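# Push the paler slide box's tray out its far end

## Task

Find the slide box with the lighter colour and push its inner tray out through the box end that lies farther from the robot base, so at least a few centimetres stick out, and leave it that way. All other objects must finish roughly where they began. The attempt fails immediately if the gripper grips the outer case of either box, if either box is shifted or rotated more than slightly, or if any tray is pushed out about half its length. It only counts if the tray stays out without the robot holding it, so release it and move the gripper away at the end. Nothing may be knocked or placed off the table.

## Robot and tools

Robot: a single arm with a two-finger parallel gripper. The fingers point along the gripper's own +x axis and close along its y axis. The reported end_effector_position is the point between the finger pads, roughly 3 to 4 cm short of the fingertips.

Frames: the scene frame has its origin on the table surface directly under the arm base, +z up, +y to the left when facing along +x. Results report the gripper position in metres and orientation as end_effector_quat_wxyz, plus linear (m/s) and angular (rad/s) velocities, all in this frame. The base may be tilted, and at long reach the printed hand position may be somewhat off.

The 7-number row (used by both execute_actions and move): dx, dy, dz, rx, ry, rz, opening, each in [-1, 1]. The first six are an offset, not an absolute pose, expressed in the gripper's own axes and measured from the gripper pose shown in the most recent result that reports it (before any such result in the scene, or for a second call inside one reply, from where the gripper is when the action begins). Scale: 1.0 equals 0.6 m for dx, dy, dz and 180 degrees for rotation; rx, ry, rz form one rotation vector. Opening is absolute, not an offset: +1 is fully open (0.088 m), empty fingers touch near -0.80, and values down to -1 close no further. Allow at least about 0.5 s for a full close. All zeros is not a pause: it drives the gripper back to the reference pose.

execute_actions: argument actions is a list holding at most one item, or empty. Empty list: no command, just returns state plus camera pictures. An action is {"rows": [[7 numbers], ...], "steps": n}, with 1 to 15 rows and steps up to 15 (default 15); each step is 1/30 s, rows apply one per step, the final row repeats if rows run out. Every row is an offset from the same reference pose, not from the preceding row. A wait is {"steps": n} without rows, up to 300, counted from the previous result. An action needs at least 12 steps; its result is captured 12 steps before it ends, and those last steps run afterward while the next reply is being written. Set pictures true to get images with a non-empty action. A refused call sends nothing.

move: argument target is one 7-number row (offset as above); speed is the path's top speed in m/s, 0.002 to 0.5, default 0.25, with rotation capped at twice that in rad/s. The path is a straight line lasting 0.5 to 10 s (cut off at 10 s). It ignores obstacles; the gripper trails the path and may overshoot the speed, especially with a near-straight arm. Opening is sent at the start. The result adds a move: line with the ending (done, off_target, moving, held, fault) and the limits that acted (paced = clipped pose; held = some steps blocked by the clearance check, after which the arm may jump fast), plus distance from target.

wait: seconds from 0 to 10; sends nothing, returns a normal result with pictures.

zoom_image: camera is one of cam_head_left, cam_head_right, cam_high, cam_low; region [x0, y0, x1, y1] in pixels from the top-left, at most 504 by 504. Returns a magnified crop of that camera's latest image.

finished_scene: scene is the current scene's number.

Controller behaviour: each step, the commanded pose is clipped to within 70 mm and 16 degrees of the measured pose, then solved by damped inverse kinematics with position favoured over orientation. After an action ends the arm continues only to the last clipped pose, so large offsets may need several calls; compare the reported pose with what you wanted. Joint friction can leave the gripper short or slightly tilted, and tiny moves may not happen; correct any tilt. A pose unreachable line or HELD marks means the clearance check (which treats the mount as part of the arm) altered or blocked the command. Hand target, shown when nothing is kept back, is the pose currently being driven toward.

Joint lines: waist, shoulder, elbow, wrist pitch, wrist yaw, wrist roll (rad, rad/s), then finger pad gap (m). Ranges: waist -3.054 to 3.054, shoulder 0.000 to 3.142, elbow 0.000 to 2.356, wrist pitch and yaw -1.571 to 1.571, wrist roll -3.142 to 3.142. grip_measured is the actual opening on the command scale; readings may be off by about 1 mm consistently.

Cautions: contact force rises with speed and with how far the target lies beyond the contact point, so push the tray slowly with a target only a little past it. Reaching a joint load limit (waist 18.2, shoulder 22.5, elbow 22.4, wrist pitch 5.92, wrist yaw 5.9, wrist roll 5.54 N m) freezes the arm 10 s and drops the rest of the call. A blocked arm keeps pressing until given a new command. Holding loads heats motors; MOTOR HOT warns from 50 °C and at 95 °C the arm is held (OVER-TEMPERATURE FAULT) and may lose power. Do not grip either box case, avoid bumping or rotating the boxes, stop well short of half the tray length, and withdraw clear before finishing. Cameras are calibrated in the scene frame; the prompt lists intrinsics and extrinsics, which may be slightly off per scene.

Each tool is called after "Emit:" in YAML: its name, and indented under it one key for each argument.

## Session

I'll start by looking at the current state.

Emit:
execute_actions:
  actions: []

Scene clock: 0.00 s of 3750.00 s.
end_effector_position=(+0.4131, +0.1828, +0.1320) grip_measured=+0.844 end_effector_quat_wxyz=(+0.716, +0.575, +0.288, -0.271) end_effector_velocity=(-0.003, -0.002, -0.002) end_effector_angular_velocity=(-0.017, +0.015, +0.016)
Joint positions: [0.454 2.122 0.971 0.308 0.303 1.885 0.08 ]
Joint velocities: [-0.002 -0.002 -0.007 -0.007 -0.007 -0.022 -0.   ]
Heat: hottest shoulder 30 °C (+0.0 °C/min).
Hand target: +0.413, +0.183, +0.132; +0.716, +0.575, +0.288, -0.271

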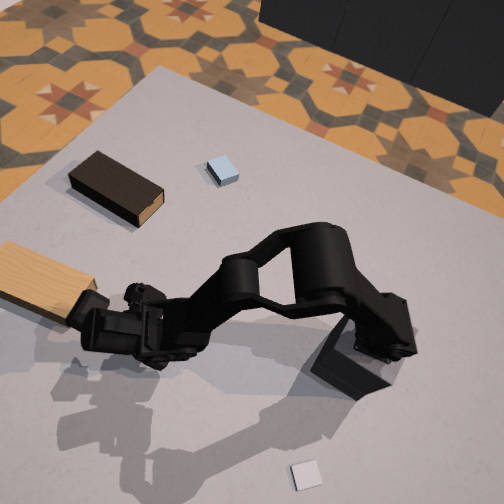

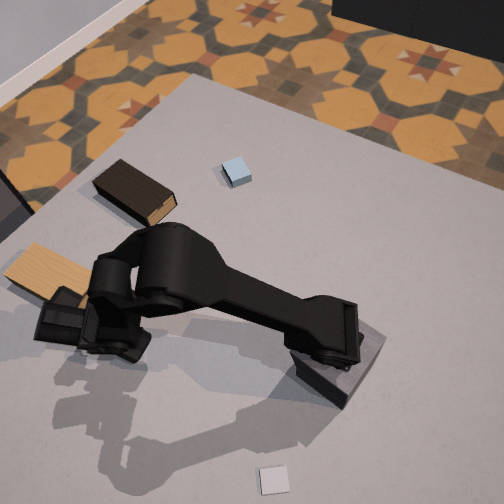

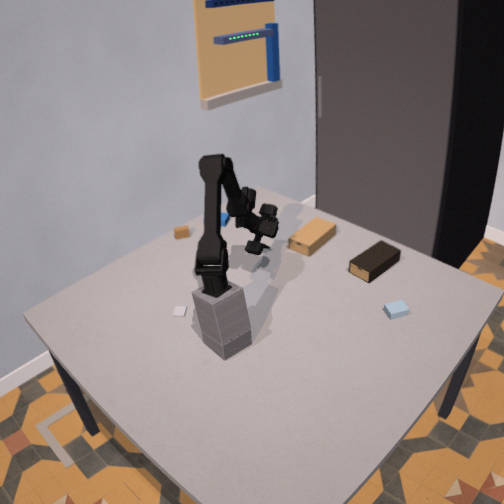

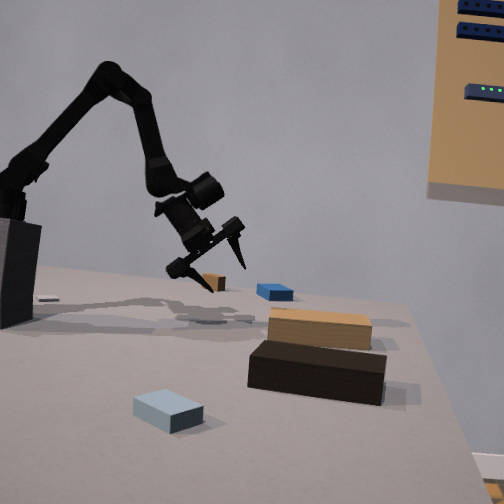

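Emit:
zoom_image:
  camera: "cam_high"
  region: [240, 180, 440, 320]

Emit:
zoom_image:
  camera: "cam_head_left"
  region: [0, 130, 250, 380]

Emit:
zoom_image:
  camera: "cam_low"
  region: [140, 200, 420, 420]

Region (240, 180, 440, 320) of cam_high's 504x504 image, scaled by 2.520, with more detail than that image has; it fills the top 353 rows of this view, and the rest is white.

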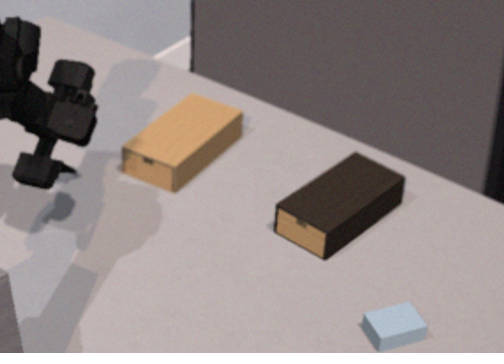

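Region (0, 130, 250, 380) of cam_head_left's 504x504 image, scaled by 2.016, with more detail than that image has.

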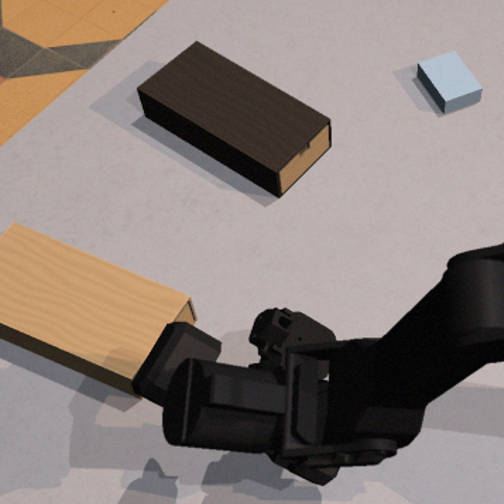

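Region (140, 200, 420, 420) of cam_low's 504x504 image, scaled by 1.800, with more detail than that image has; it fills the top 396 rows of this view, and the rest is white.

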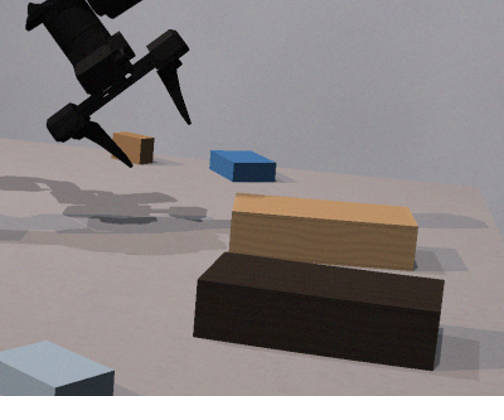

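Emit:
move:
  target: [0.0874, -0.0554, 0.0790, -0.4404, -0.0953, 0.1365, -0.9]
  speed: 0.2

Scene clock: 9.87 s of 3750.00 s.
end_effector_position=(+0.4298, +0.1286, +0.0838) grip_measured=-0.789 end_effector_quat_wxyz=(+0.985, -0.003, +0.170, +0.039) end_effector_velocity=(-0.001, -0.000, -0.000) end_effector_angular_velocity=(-0.017, -0.002, +0.012)
Joint positions: [0.334 2.625 0.821 1.486 0.26  0.268 0.   ]
Joint velocities: [-0.002  0.002 -0.002  0.007 -0.007 -0.022 -0.   ]
Heat: hottest shoulder 32 °C (+12.2 °C/min).
Hand target: +0.429, +0.127, +0.079; +0.984, -0.007, +0.174, +0.040
Off the commanded pose: 0.004 m, 1 deg.
Kept back: nothing.
After step 90, 2.67 s passed at rest.
move: done

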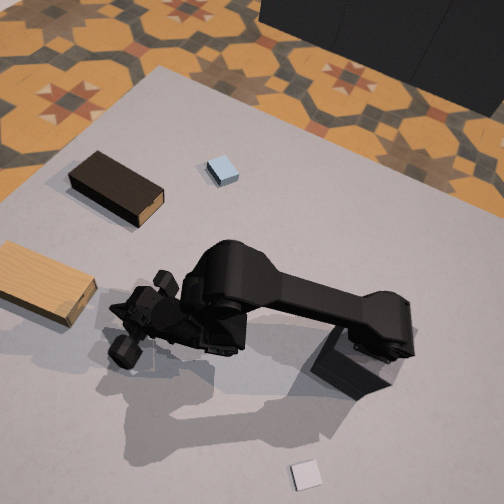

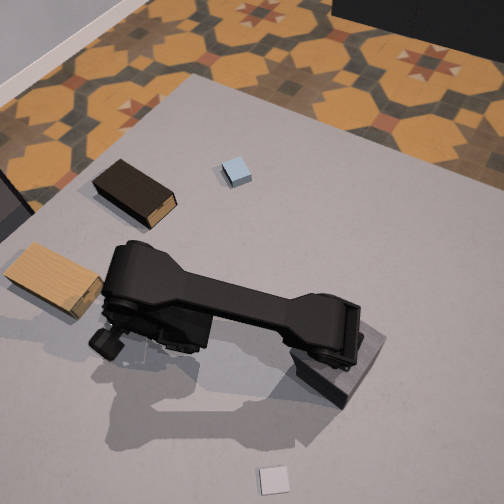

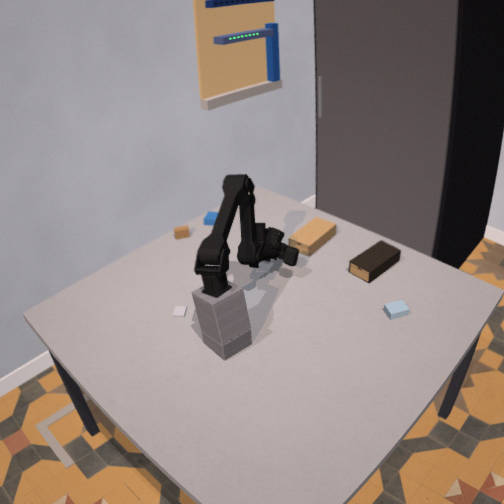

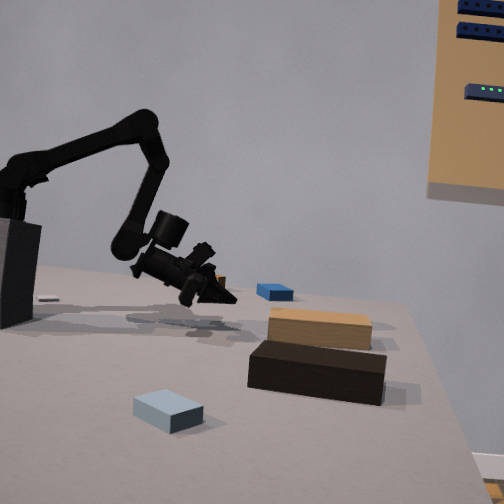

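Emit:
zoom_image:
  camera: "cam_low"
  region: [100, 200, 380, 360]

Emit:
zoom_image:
  camera: "cam_head_left"
  region: [0, 220, 200, 380]

Region (100, 200, 380, 360) of cam_low's 504x504 image, scaled by 1.800, with more detail than that image has; it fills the top 288 rows of this view, and the rest is white.

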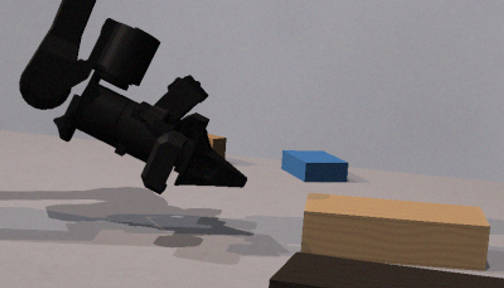

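Region (0, 220, 200, 380) of cam_head_left's 504x504 image, scaled by 2.520, with more detail than that image has; it fills the top 403 rows of this view, and the rest is white.

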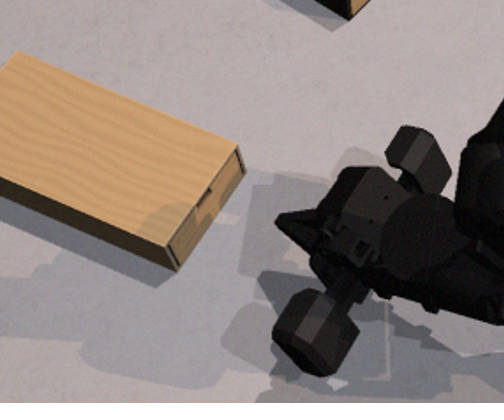

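Emit:
zoom_image:
  camera: "cam_low"
  region: [130, 230, 290, 350]

Emit:
zoom_image:
  camera: "cam_high"
  region: [230, 200, 350, 290]

Region (130, 230, 290, 350) of cam_low's 504x504 image, scaled by 3.150, with more detail than that image has; it fills the top 378 rows of this view, and the rest is white.

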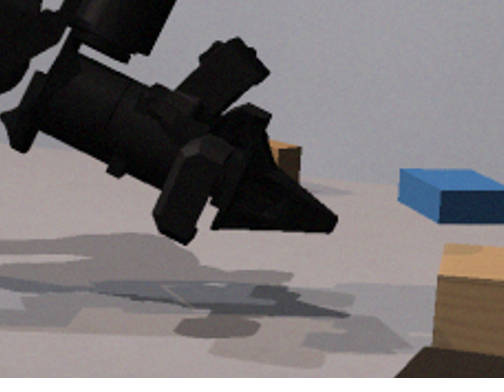

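Region (230, 200, 350, 290) of cam_high's 504x504 image, scaled by 4.200, with more detail than that image has; it fills the top 378 rows of this view, and the rest is white.

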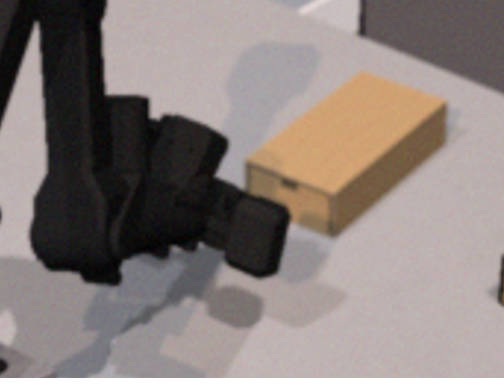

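Emit:
move:
  target: [0.1032, -0.0098, -0.0429, 0, 0, 0, -0.9]
  speed: 0.1

Scene clock: 18.40 s of 3750.00 s.
end_effector_position=(+0.4808, +0.1297, +0.0452) grip_measured=-0.789 end_effector_quat_wxyz=(+0.986, +0.000, +0.164, +0.040) end_effector_velocity=(-0.002, -0.000, -0.010) end_effector_angular_velocity=(-0.028, +0.037, +0.019)
Joint positions: [0.297 2.799 1.117 1.379 0.226 0.259 0.   ]
Joint velocities: [-0.002  0.007  0.007 -0.037 -0.022 -0.022  0.   ]
Heat: hottest shoulder 33 °C (+9.8 °C/min).
Hand target: +0.479, +0.127, +0.039; +0.985, -0.003, +0.170, +0.039
Off the commanded pose: 0.007 m, 1 deg.
Kept back: nothing.
After step 90, 4.33 s passed at rest.
move: done

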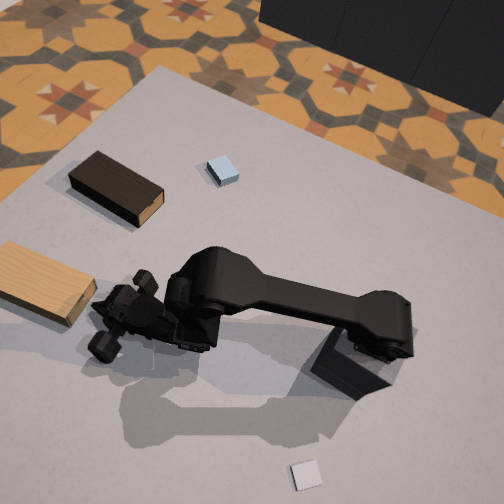

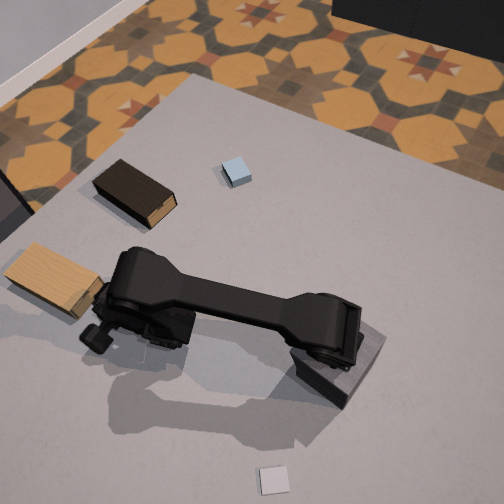

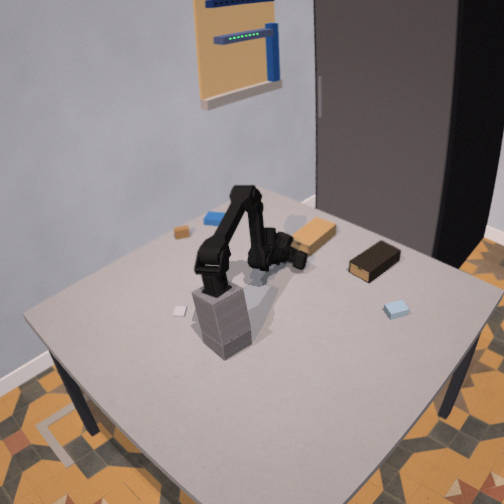

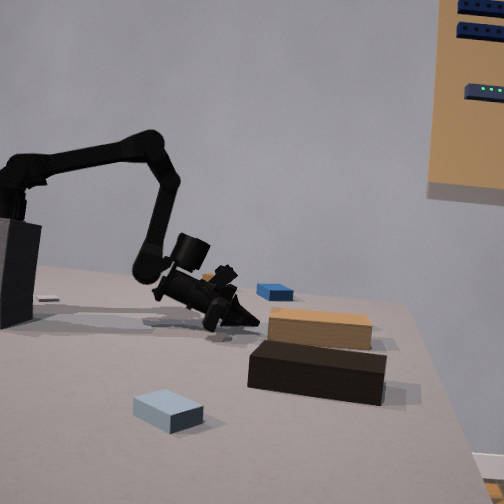

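Emit:
zoom_image:
  camera: "cam_low"
  region: [150, 250, 310, 370]

Emit:
zoom_image:
  camera: "cam_head_left"
  region: [0, 230, 180, 370]

Region (150, 250, 310, 370) of cam_low's 504x504 image, scaled by 3.150, with more detail than that image has; it fills the top 378 rows of this view, and the rest is white.

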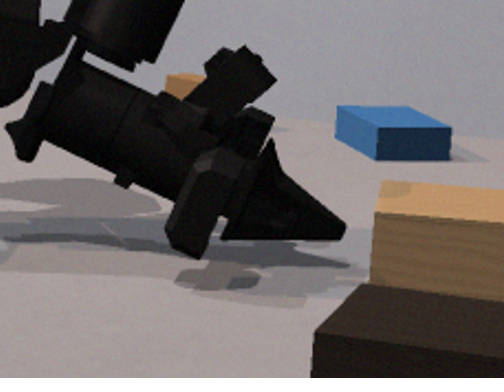

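Region (0, 230, 180, 370) of cam_head_left's 504x504 image, scaled by 2.800, with more detail than that image has.

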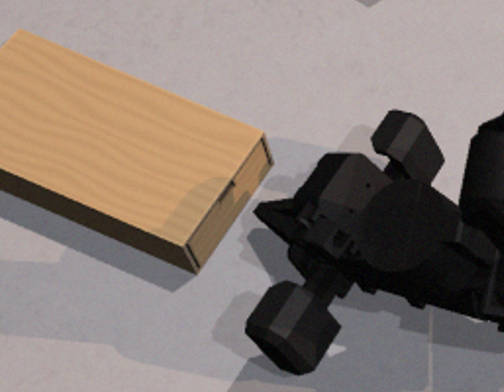

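Emit:
move:
  target: [0.0601, 0.0005, 0.0047, 0, 0, 0, -0.9]
  speed: 0.03

Scene clock: 23.53 s of 3750.00 s.
end_effector_position=(+0.5168, +0.1355, +0.0433) grip_measured=-0.789 end_effector_quat_wxyz=(+0.987, +0.004, +0.158, +0.040) end_effector_velocity=(+0.003, +0.001, +0.000) end_effector_angular_velocity=(-0.004, -0.001, +0.007)
Joint positions: [0.279 2.836 1.283 1.264 0.21  0.258 0.   ]
Joint velocities: [-0.002  0.002  0.012 -0.007 -0.007 -0.007 -0.   ]
Heat: hottest shoulder 34 °C (+10.2 °C/min).
Hand target: +0.515, +0.133, +0.036; +0.986, +0.000, +0.164, +0.040
Off the commanded pose: 0.008 m, 1 deg.
Kept back: nothing.
After step 90, 0.60 s passed at rest.
move: done

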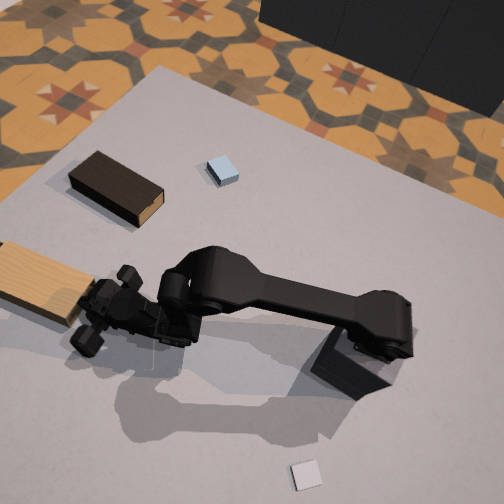

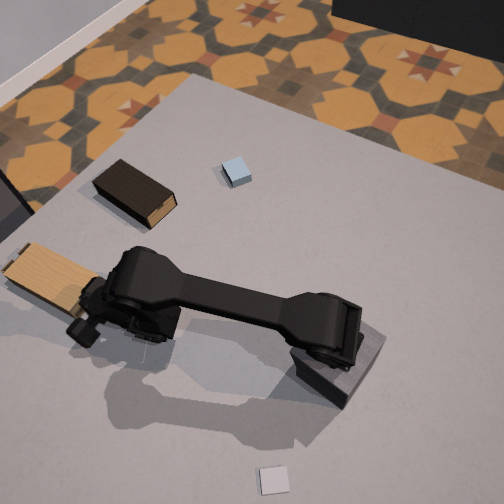

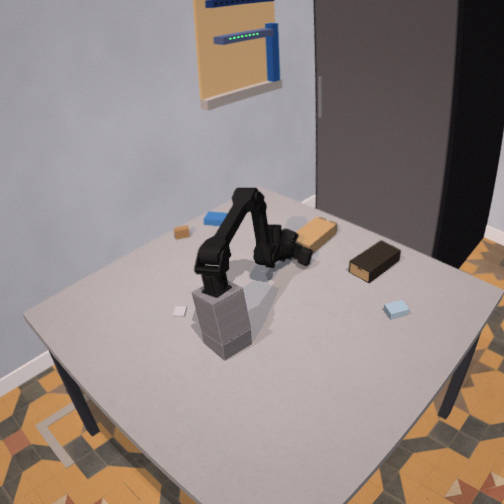

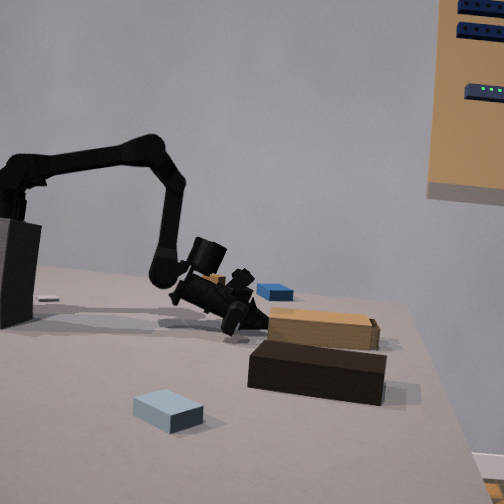

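Emit:
zoom_image:
  camera: "cam_low"
  region: [170, 250, 390, 370]

Region (170, 250, 390, 370) of cam_low's 504x504 image, scaled by 2.291, with more detail than that image has; it fills the top 275 rows of this view, and the rest is white.

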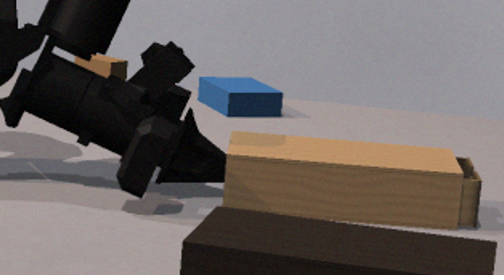

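Emit:
move:
  target: [0.0221, 0.0002, -0.0138, 0, 0, 0, -0.9]
  speed: 0.02

Scene clock: 26.30 s of 3750.00 s.
end_effector_position=(+0.5281, +0.1388, +0.0385) grip_measured=-0.789 end_effector_quat_wxyz=(+0.987, +0.005, +0.153, +0.041) end_effector_velocity=(+0.001, -0.001, -0.005) end_effector_angular_velocity=(-0.011, +0.017, +0.004)
Joint positions: [0.278 2.872 1.354 1.24  0.21  0.258 0.   ]
Joint velocities: [-0.002  0.007  0.012 -0.022 -0.007 -0.007  0.   ]
Heat: hottest shoulder 34 °C (+9.1 °C/min).
Hand target: +0.527, +0.137, +0.031; +0.987, +0.004, +0.158, +0.040
Off the commanded pose: 0.008 m, 1 deg.
Kept back: nothing.
move: done

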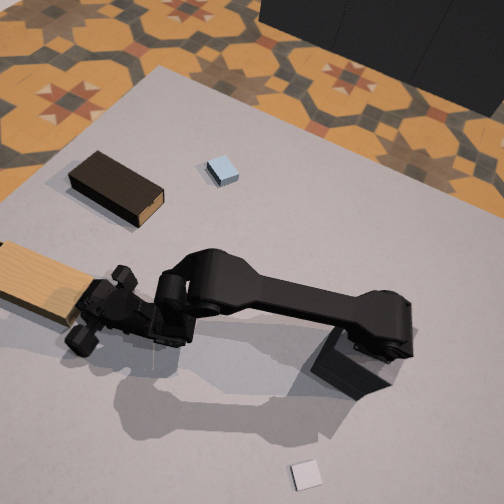

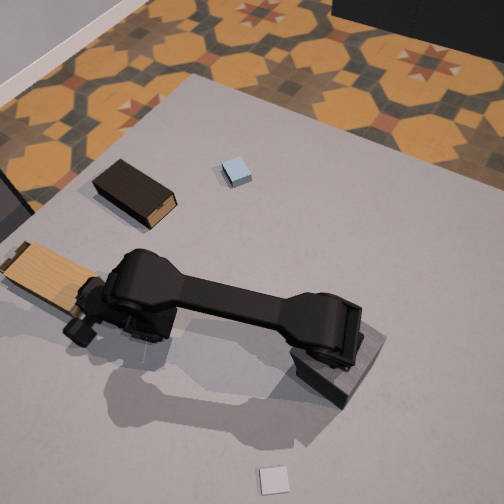

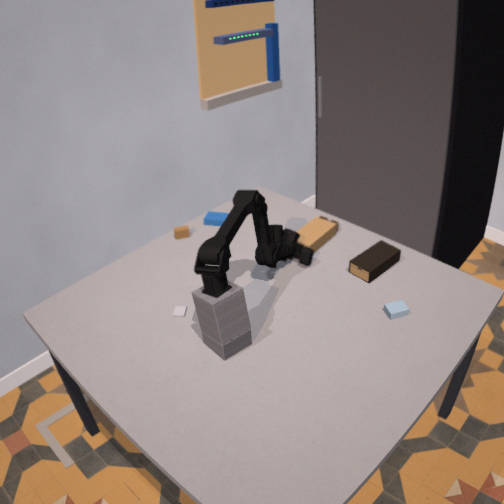

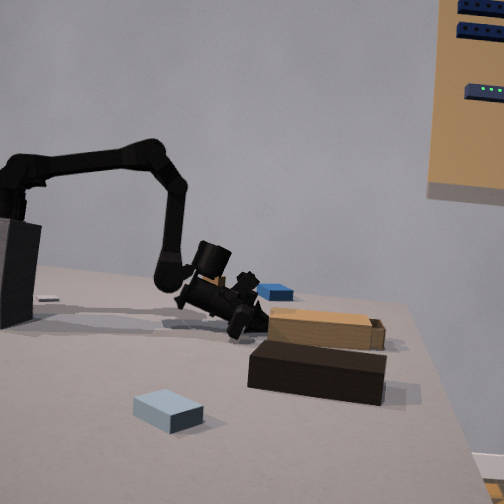

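Emit:
zoom_image:
  camera: "cam_low"
  region: [170, 250, 390, 370]

Region (170, 250, 390, 370) of cam_low's 504x504 image, scaled by 2.291, with more detail than that image has; it fills the top 275 rows of this view, and the rest is white.

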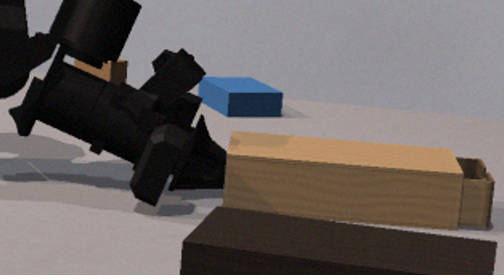

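Emit:
move:
  target: [-0.0679, -0.0004, -0.0338, 0, 0, 0, -0.9]
  speed: 0.06

Emit:
move:
  target: [-0.0690, -0.0064, 0.1381, 0.4971, 0.0553, -0.0529, 1.0]
  speed: 0.25

Scene clock: 31.70 s of 3750.00 s.
end_effector_position=(+0.4850, +0.1343, +0.0308) grip_measured=-0.789 end_effector_quat_wxyz=(+0.987, +0.004, +0.153, +0.042) end_effector_velocity=(-0.003, -0.002, -0.002) end_effector_angular_velocity=(-0.011, +0.017, +0.004)
Joint positions: [0.311 2.873 1.187 1.406 0.24  0.263 0.   ]
Joint velocities: [-0.002 -0.007 -0.017 -0.007 -0.007 -0.007  0.   ]
Heat: hottest shoulder 35 °C (+9.5 °C/min).
Hand target: +0.483, +0.135, +0.032; +0.987, +0.005, +0.153, +0.041
Off the commanded pose: 0.002 m, 0 deg.
Kept back: nothing.
After step 90, 1.27 s passed at rest.
move: done

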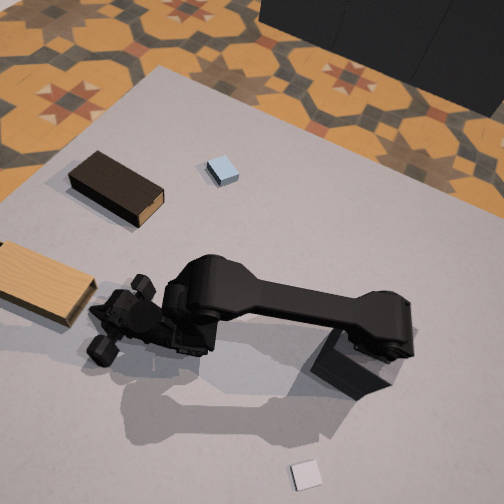

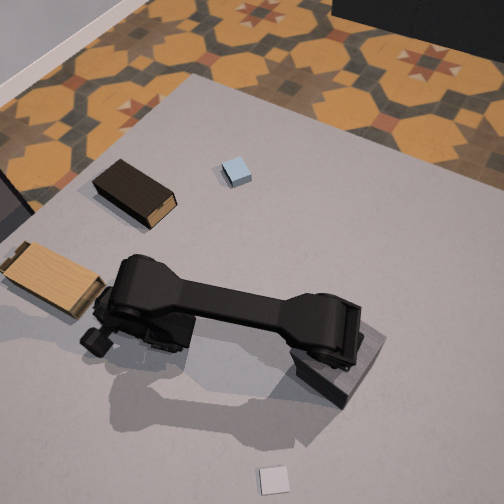

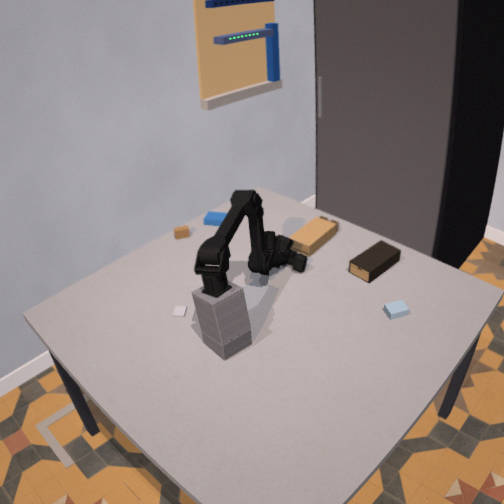

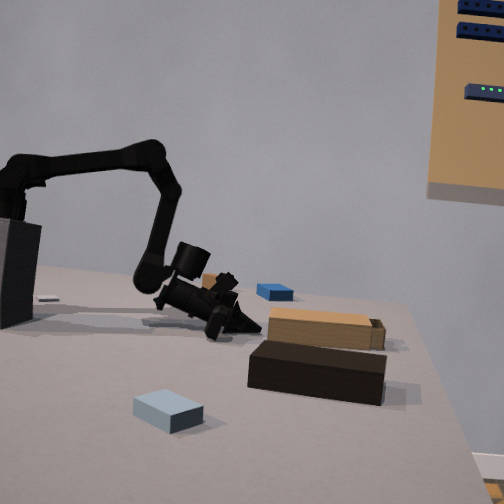

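Scene clock: 35.37 s of 3750.00 s.
end_effector_position=(+0.4729, +0.1275, +0.1201) grip_measured=+1.000 end_effector_quat_wxyz=(+0.686, +0.678, +0.214, -0.150) end_effector_velocity=(+0.002, -0.001, +0.004) end_effector_angular_velocity=(+0.026, -0.009, -0.010)
Joint positions: [0.243 2.371 0.932 0.955 0.115 1.835 0.088]
Joint velocities: [-0.007 -0.007 -0.002  0.007 -0.007  0.022  0.   ]
Heat: hottest shoulder 36 °C (+10.2 °C/min).
Hand target: +0.472, +0.127, +0.122; +0.684, +0.681, +0.215, -0.151
Off the commanded pose: 0.003 m, 0 deg.
Kept back: nothing.
move: done

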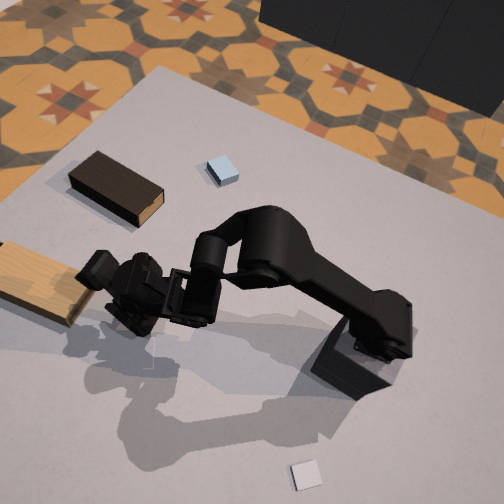

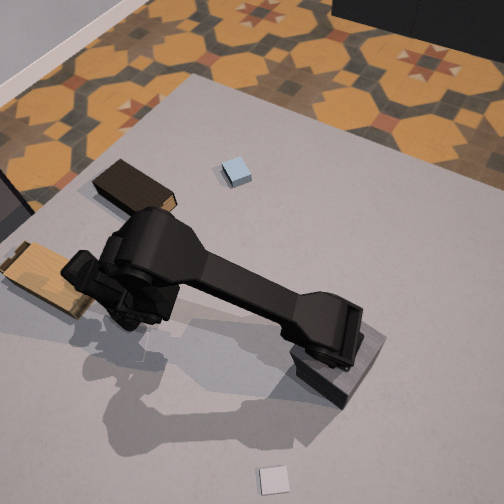

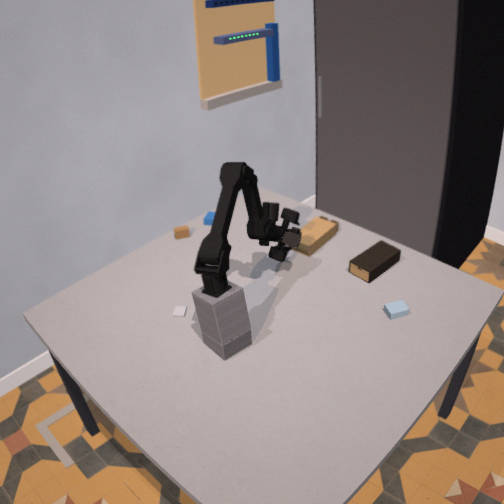

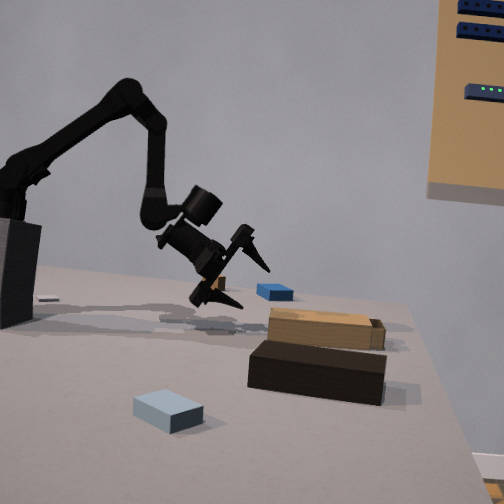

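Emit:
zoom_image:
  camera: "cam_low"
  region: [150, 210, 350, 360]

Region (150, 210, 350, 360) of cam_low's 504x504 image, scaled by 2.520, with more detail than that image has; it fills the top 378 rows of this view, and the rest is white.

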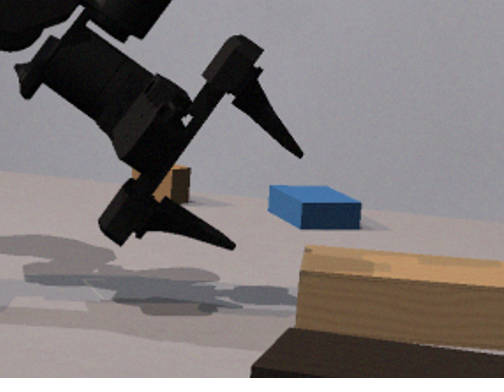

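Emit:
move:
  target: [0.0886, -0.0202, -0.0016, 0, 0, 0, 1.0]
  speed: 0.08

Emit:
zoom_image:
  camera: "cam_low"
  region: [150, 210, 350, 360]

Emit:
zoom_image:
  camera: "cam_head_left"
  region: [0, 230, 180, 370]

Scene clock: 38.83 s of 3750.00 s.
end_effector_position=(+0.5128, +0.1348, +0.0897) grip_measured=+1.000 end_effector_quat_wxyz=(+0.686, +0.681, +0.211, -0.146) end_effector_velocity=(+0.002, -0.003, -0.002) end_effector_angular_velocity=(+0.006, +0.013, -0.006)
Joint positions: [0.241 2.545 1.158 0.914 0.115 1.836 0.088]
Joint velocities: [-0.007  0.002  0.012 -0.022 -0.007  0.007  0.   ]
Heat: hottest shoulder 37 °C (+10.8 °C/min).
Hand target: +0.512, +0.133, +0.083; +0.687, +0.678, +0.214, -0.150
Off the commanded pose: 0.007 m, 1 deg.
Kept back: nothing.
move: done

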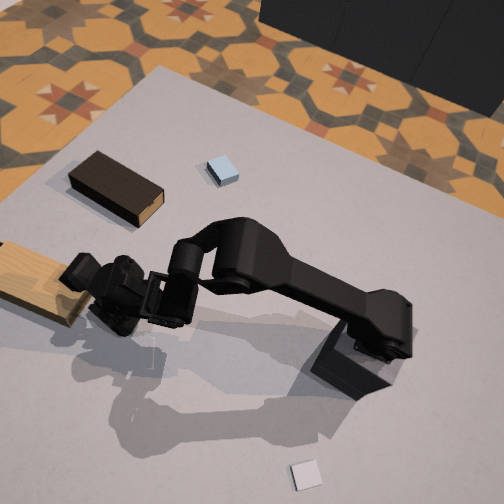

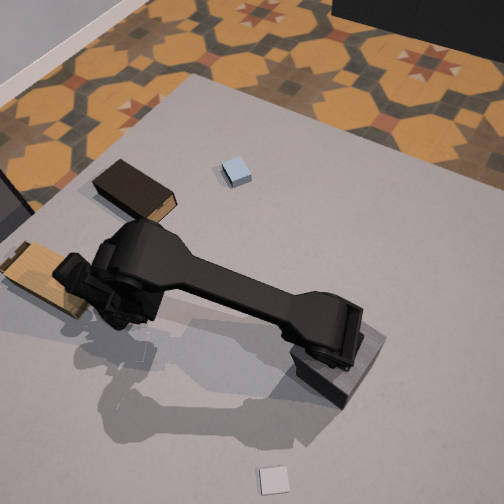

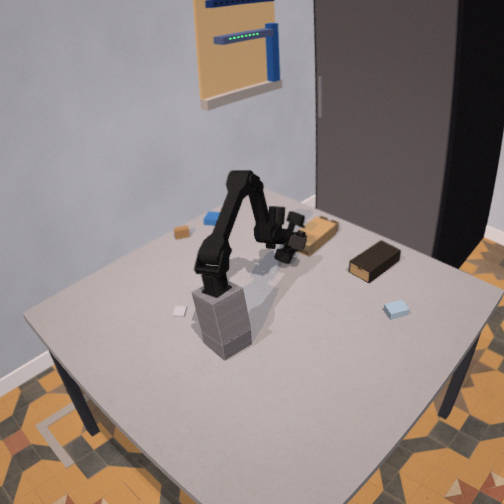

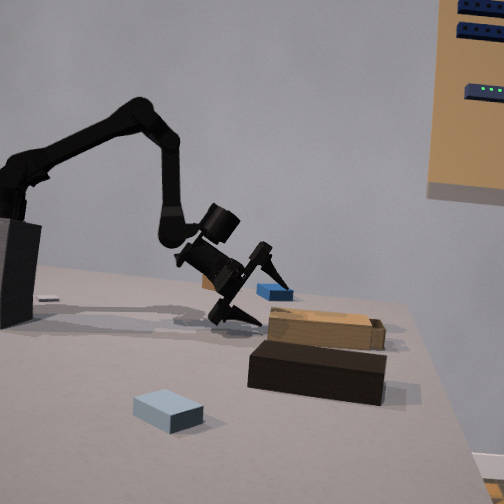

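Region (150, 210, 350, 360) of cam_low's 504x504 image, scaled by 2.520, with more detail than that image has; it fills the top 378 rows of this view, and the rest is white.

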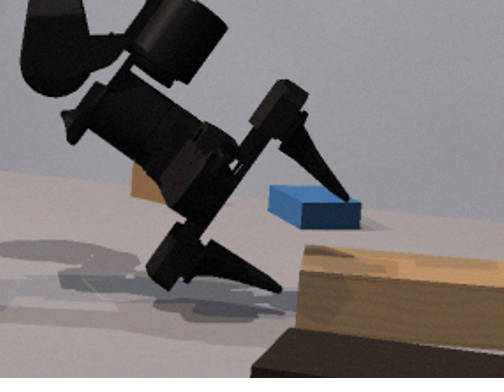

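Region (0, 230, 180, 370) of cam_head_left's 504x504 image, scaled by 2.800, with more detail than that image has.

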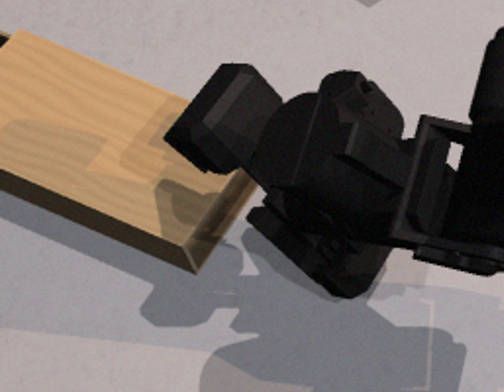

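Emit:
move:
  target: [0.0788, 0.0289, 0.0054, 0, 0, 0, 1.0]
  speed: 0.03

Emit:
zoom_image:
  camera: "cam_low"
  region: [180, 220, 400, 370]

Scene clock: 42.23 s of 3750.00 s.
end_effector_position=(+0.5627, +0.1387, +0.0890) grip_measured=+1.000 end_effector_quat_wxyz=(+0.685, +0.684, +0.207, -0.142) end_effector_velocity=(+0.003, -0.002, +0.002) end_effector_angular_velocity=(+0.010, -0.001, -0.004)
Joint positions: [0.215 2.637 1.408 0.769 0.093 1.828 0.088]
Joint velocities: [-0.007  0.002  0.012 -0.007 -0.007  0.007  0.   ]
Heat: hottest shoulder 37 °C (+9.9 °C/min).
Hand target: +0.562, +0.136, +0.081; +0.686, +0.681, +0.211, -0.146
Off the commanded pose: 0.008 m, 1 deg.
Kept back: nothing.
move: done

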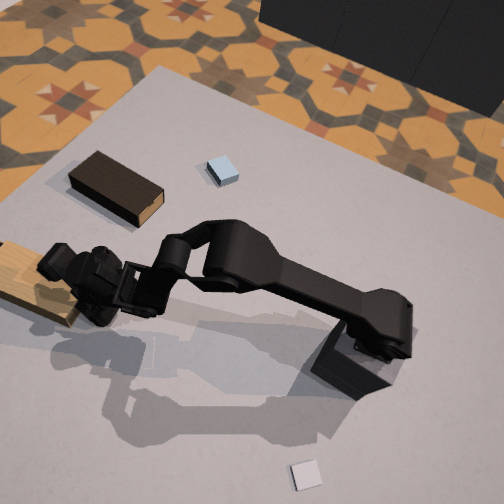

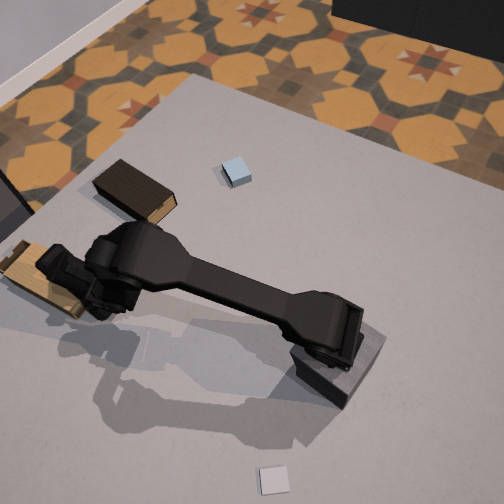

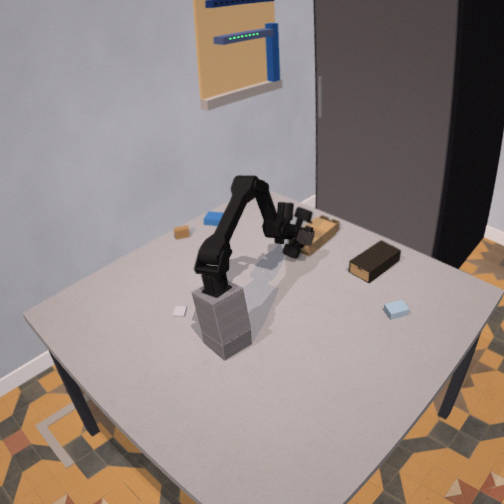

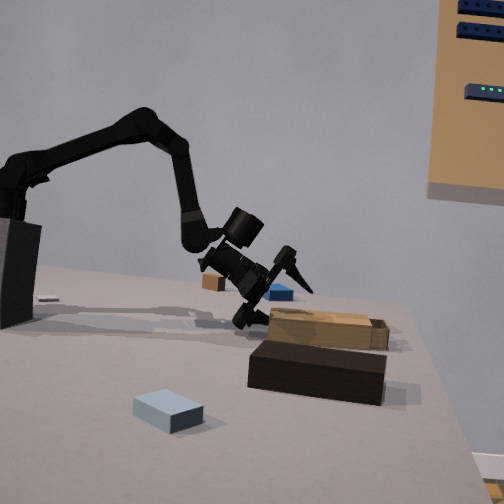

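Region (180, 220, 400, 370) of cam_low's 504x504 image, scaled by 2.291, with more detail than that image has; it fills the top 344 rows of this view, and the rest is white.

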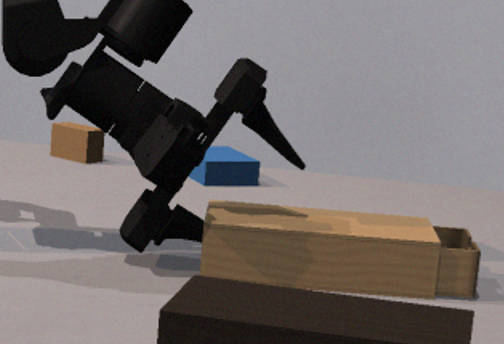

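Emit:
move:
  target: [0.0208, -0.0036, 0.0036, 0, 0, 0, 1.0]
  speed: 0.02

Emit:
zoom_image:
  camera: "cam_low"
  region: [180, 220, 400, 370]

Scene clock: 43.80 s of 3750.00 s.
end_effector_position=(+0.5729, +0.1399, +0.0885) grip_measured=+1.000 end_effector_quat_wxyz=(+0.685, +0.686, +0.204, -0.138) end_effector_velocity=(+0.000, -0.003, -0.003) end_effector_angular_velocity=(-0.027, +0.012, -0.001)
Joint positions: [0.211 2.664 1.463 0.752 0.091 1.827 0.088]
Joint velocities: [-0.002  0.002  0.007 -0.022  0.007 -0.022  0.   ]
Heat: hottest shoulder 37 °C (+9.6 °C/min).
Hand target: +0.572, +0.138, +0.081; +0.685, +0.684, +0.207, -0.142
Off the commanded pose: 0.008 m, 1 deg.
Kept back: nothing.
move: done

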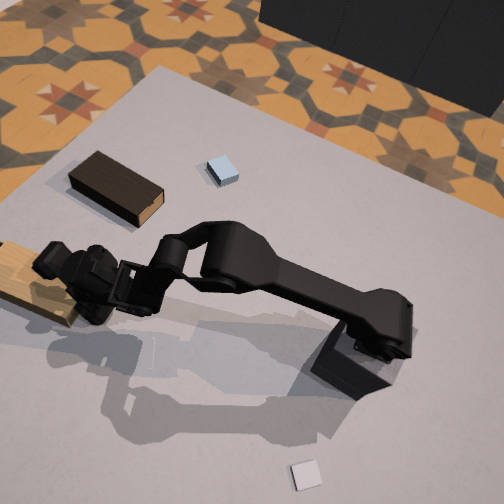

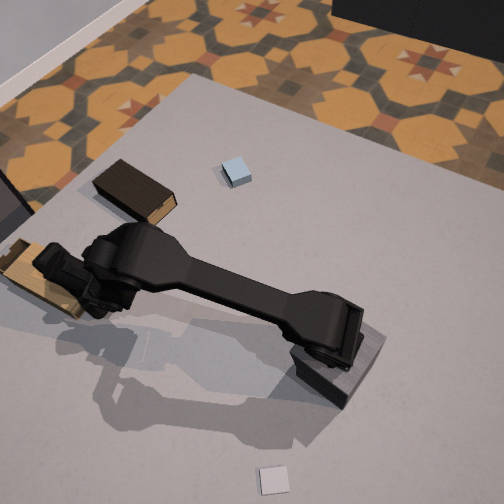

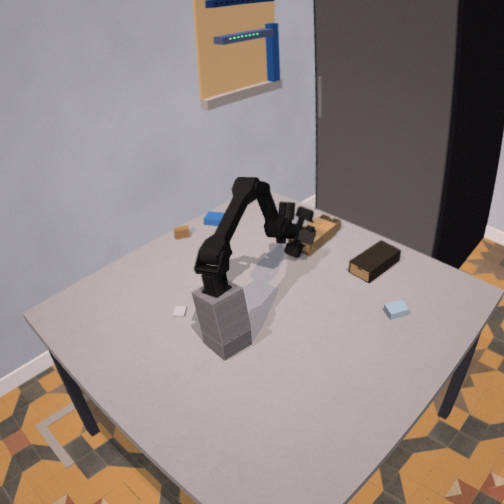

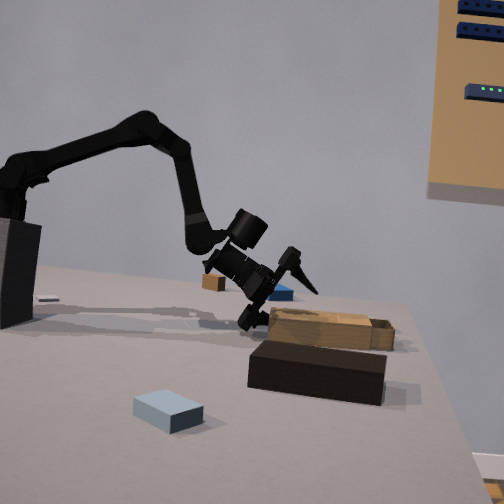

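Region (180, 220, 400, 370) of cam_low's 504x504 image, scaled by 2.291, with more detail than that image has; it fills the top 344 rows of this view, and the rest is white.

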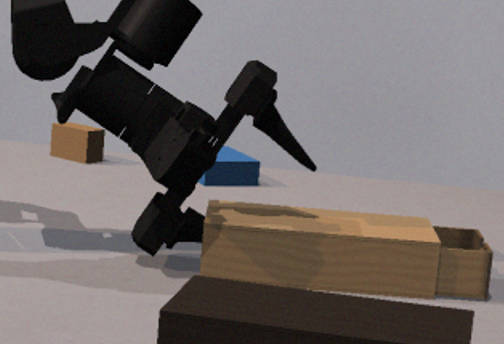

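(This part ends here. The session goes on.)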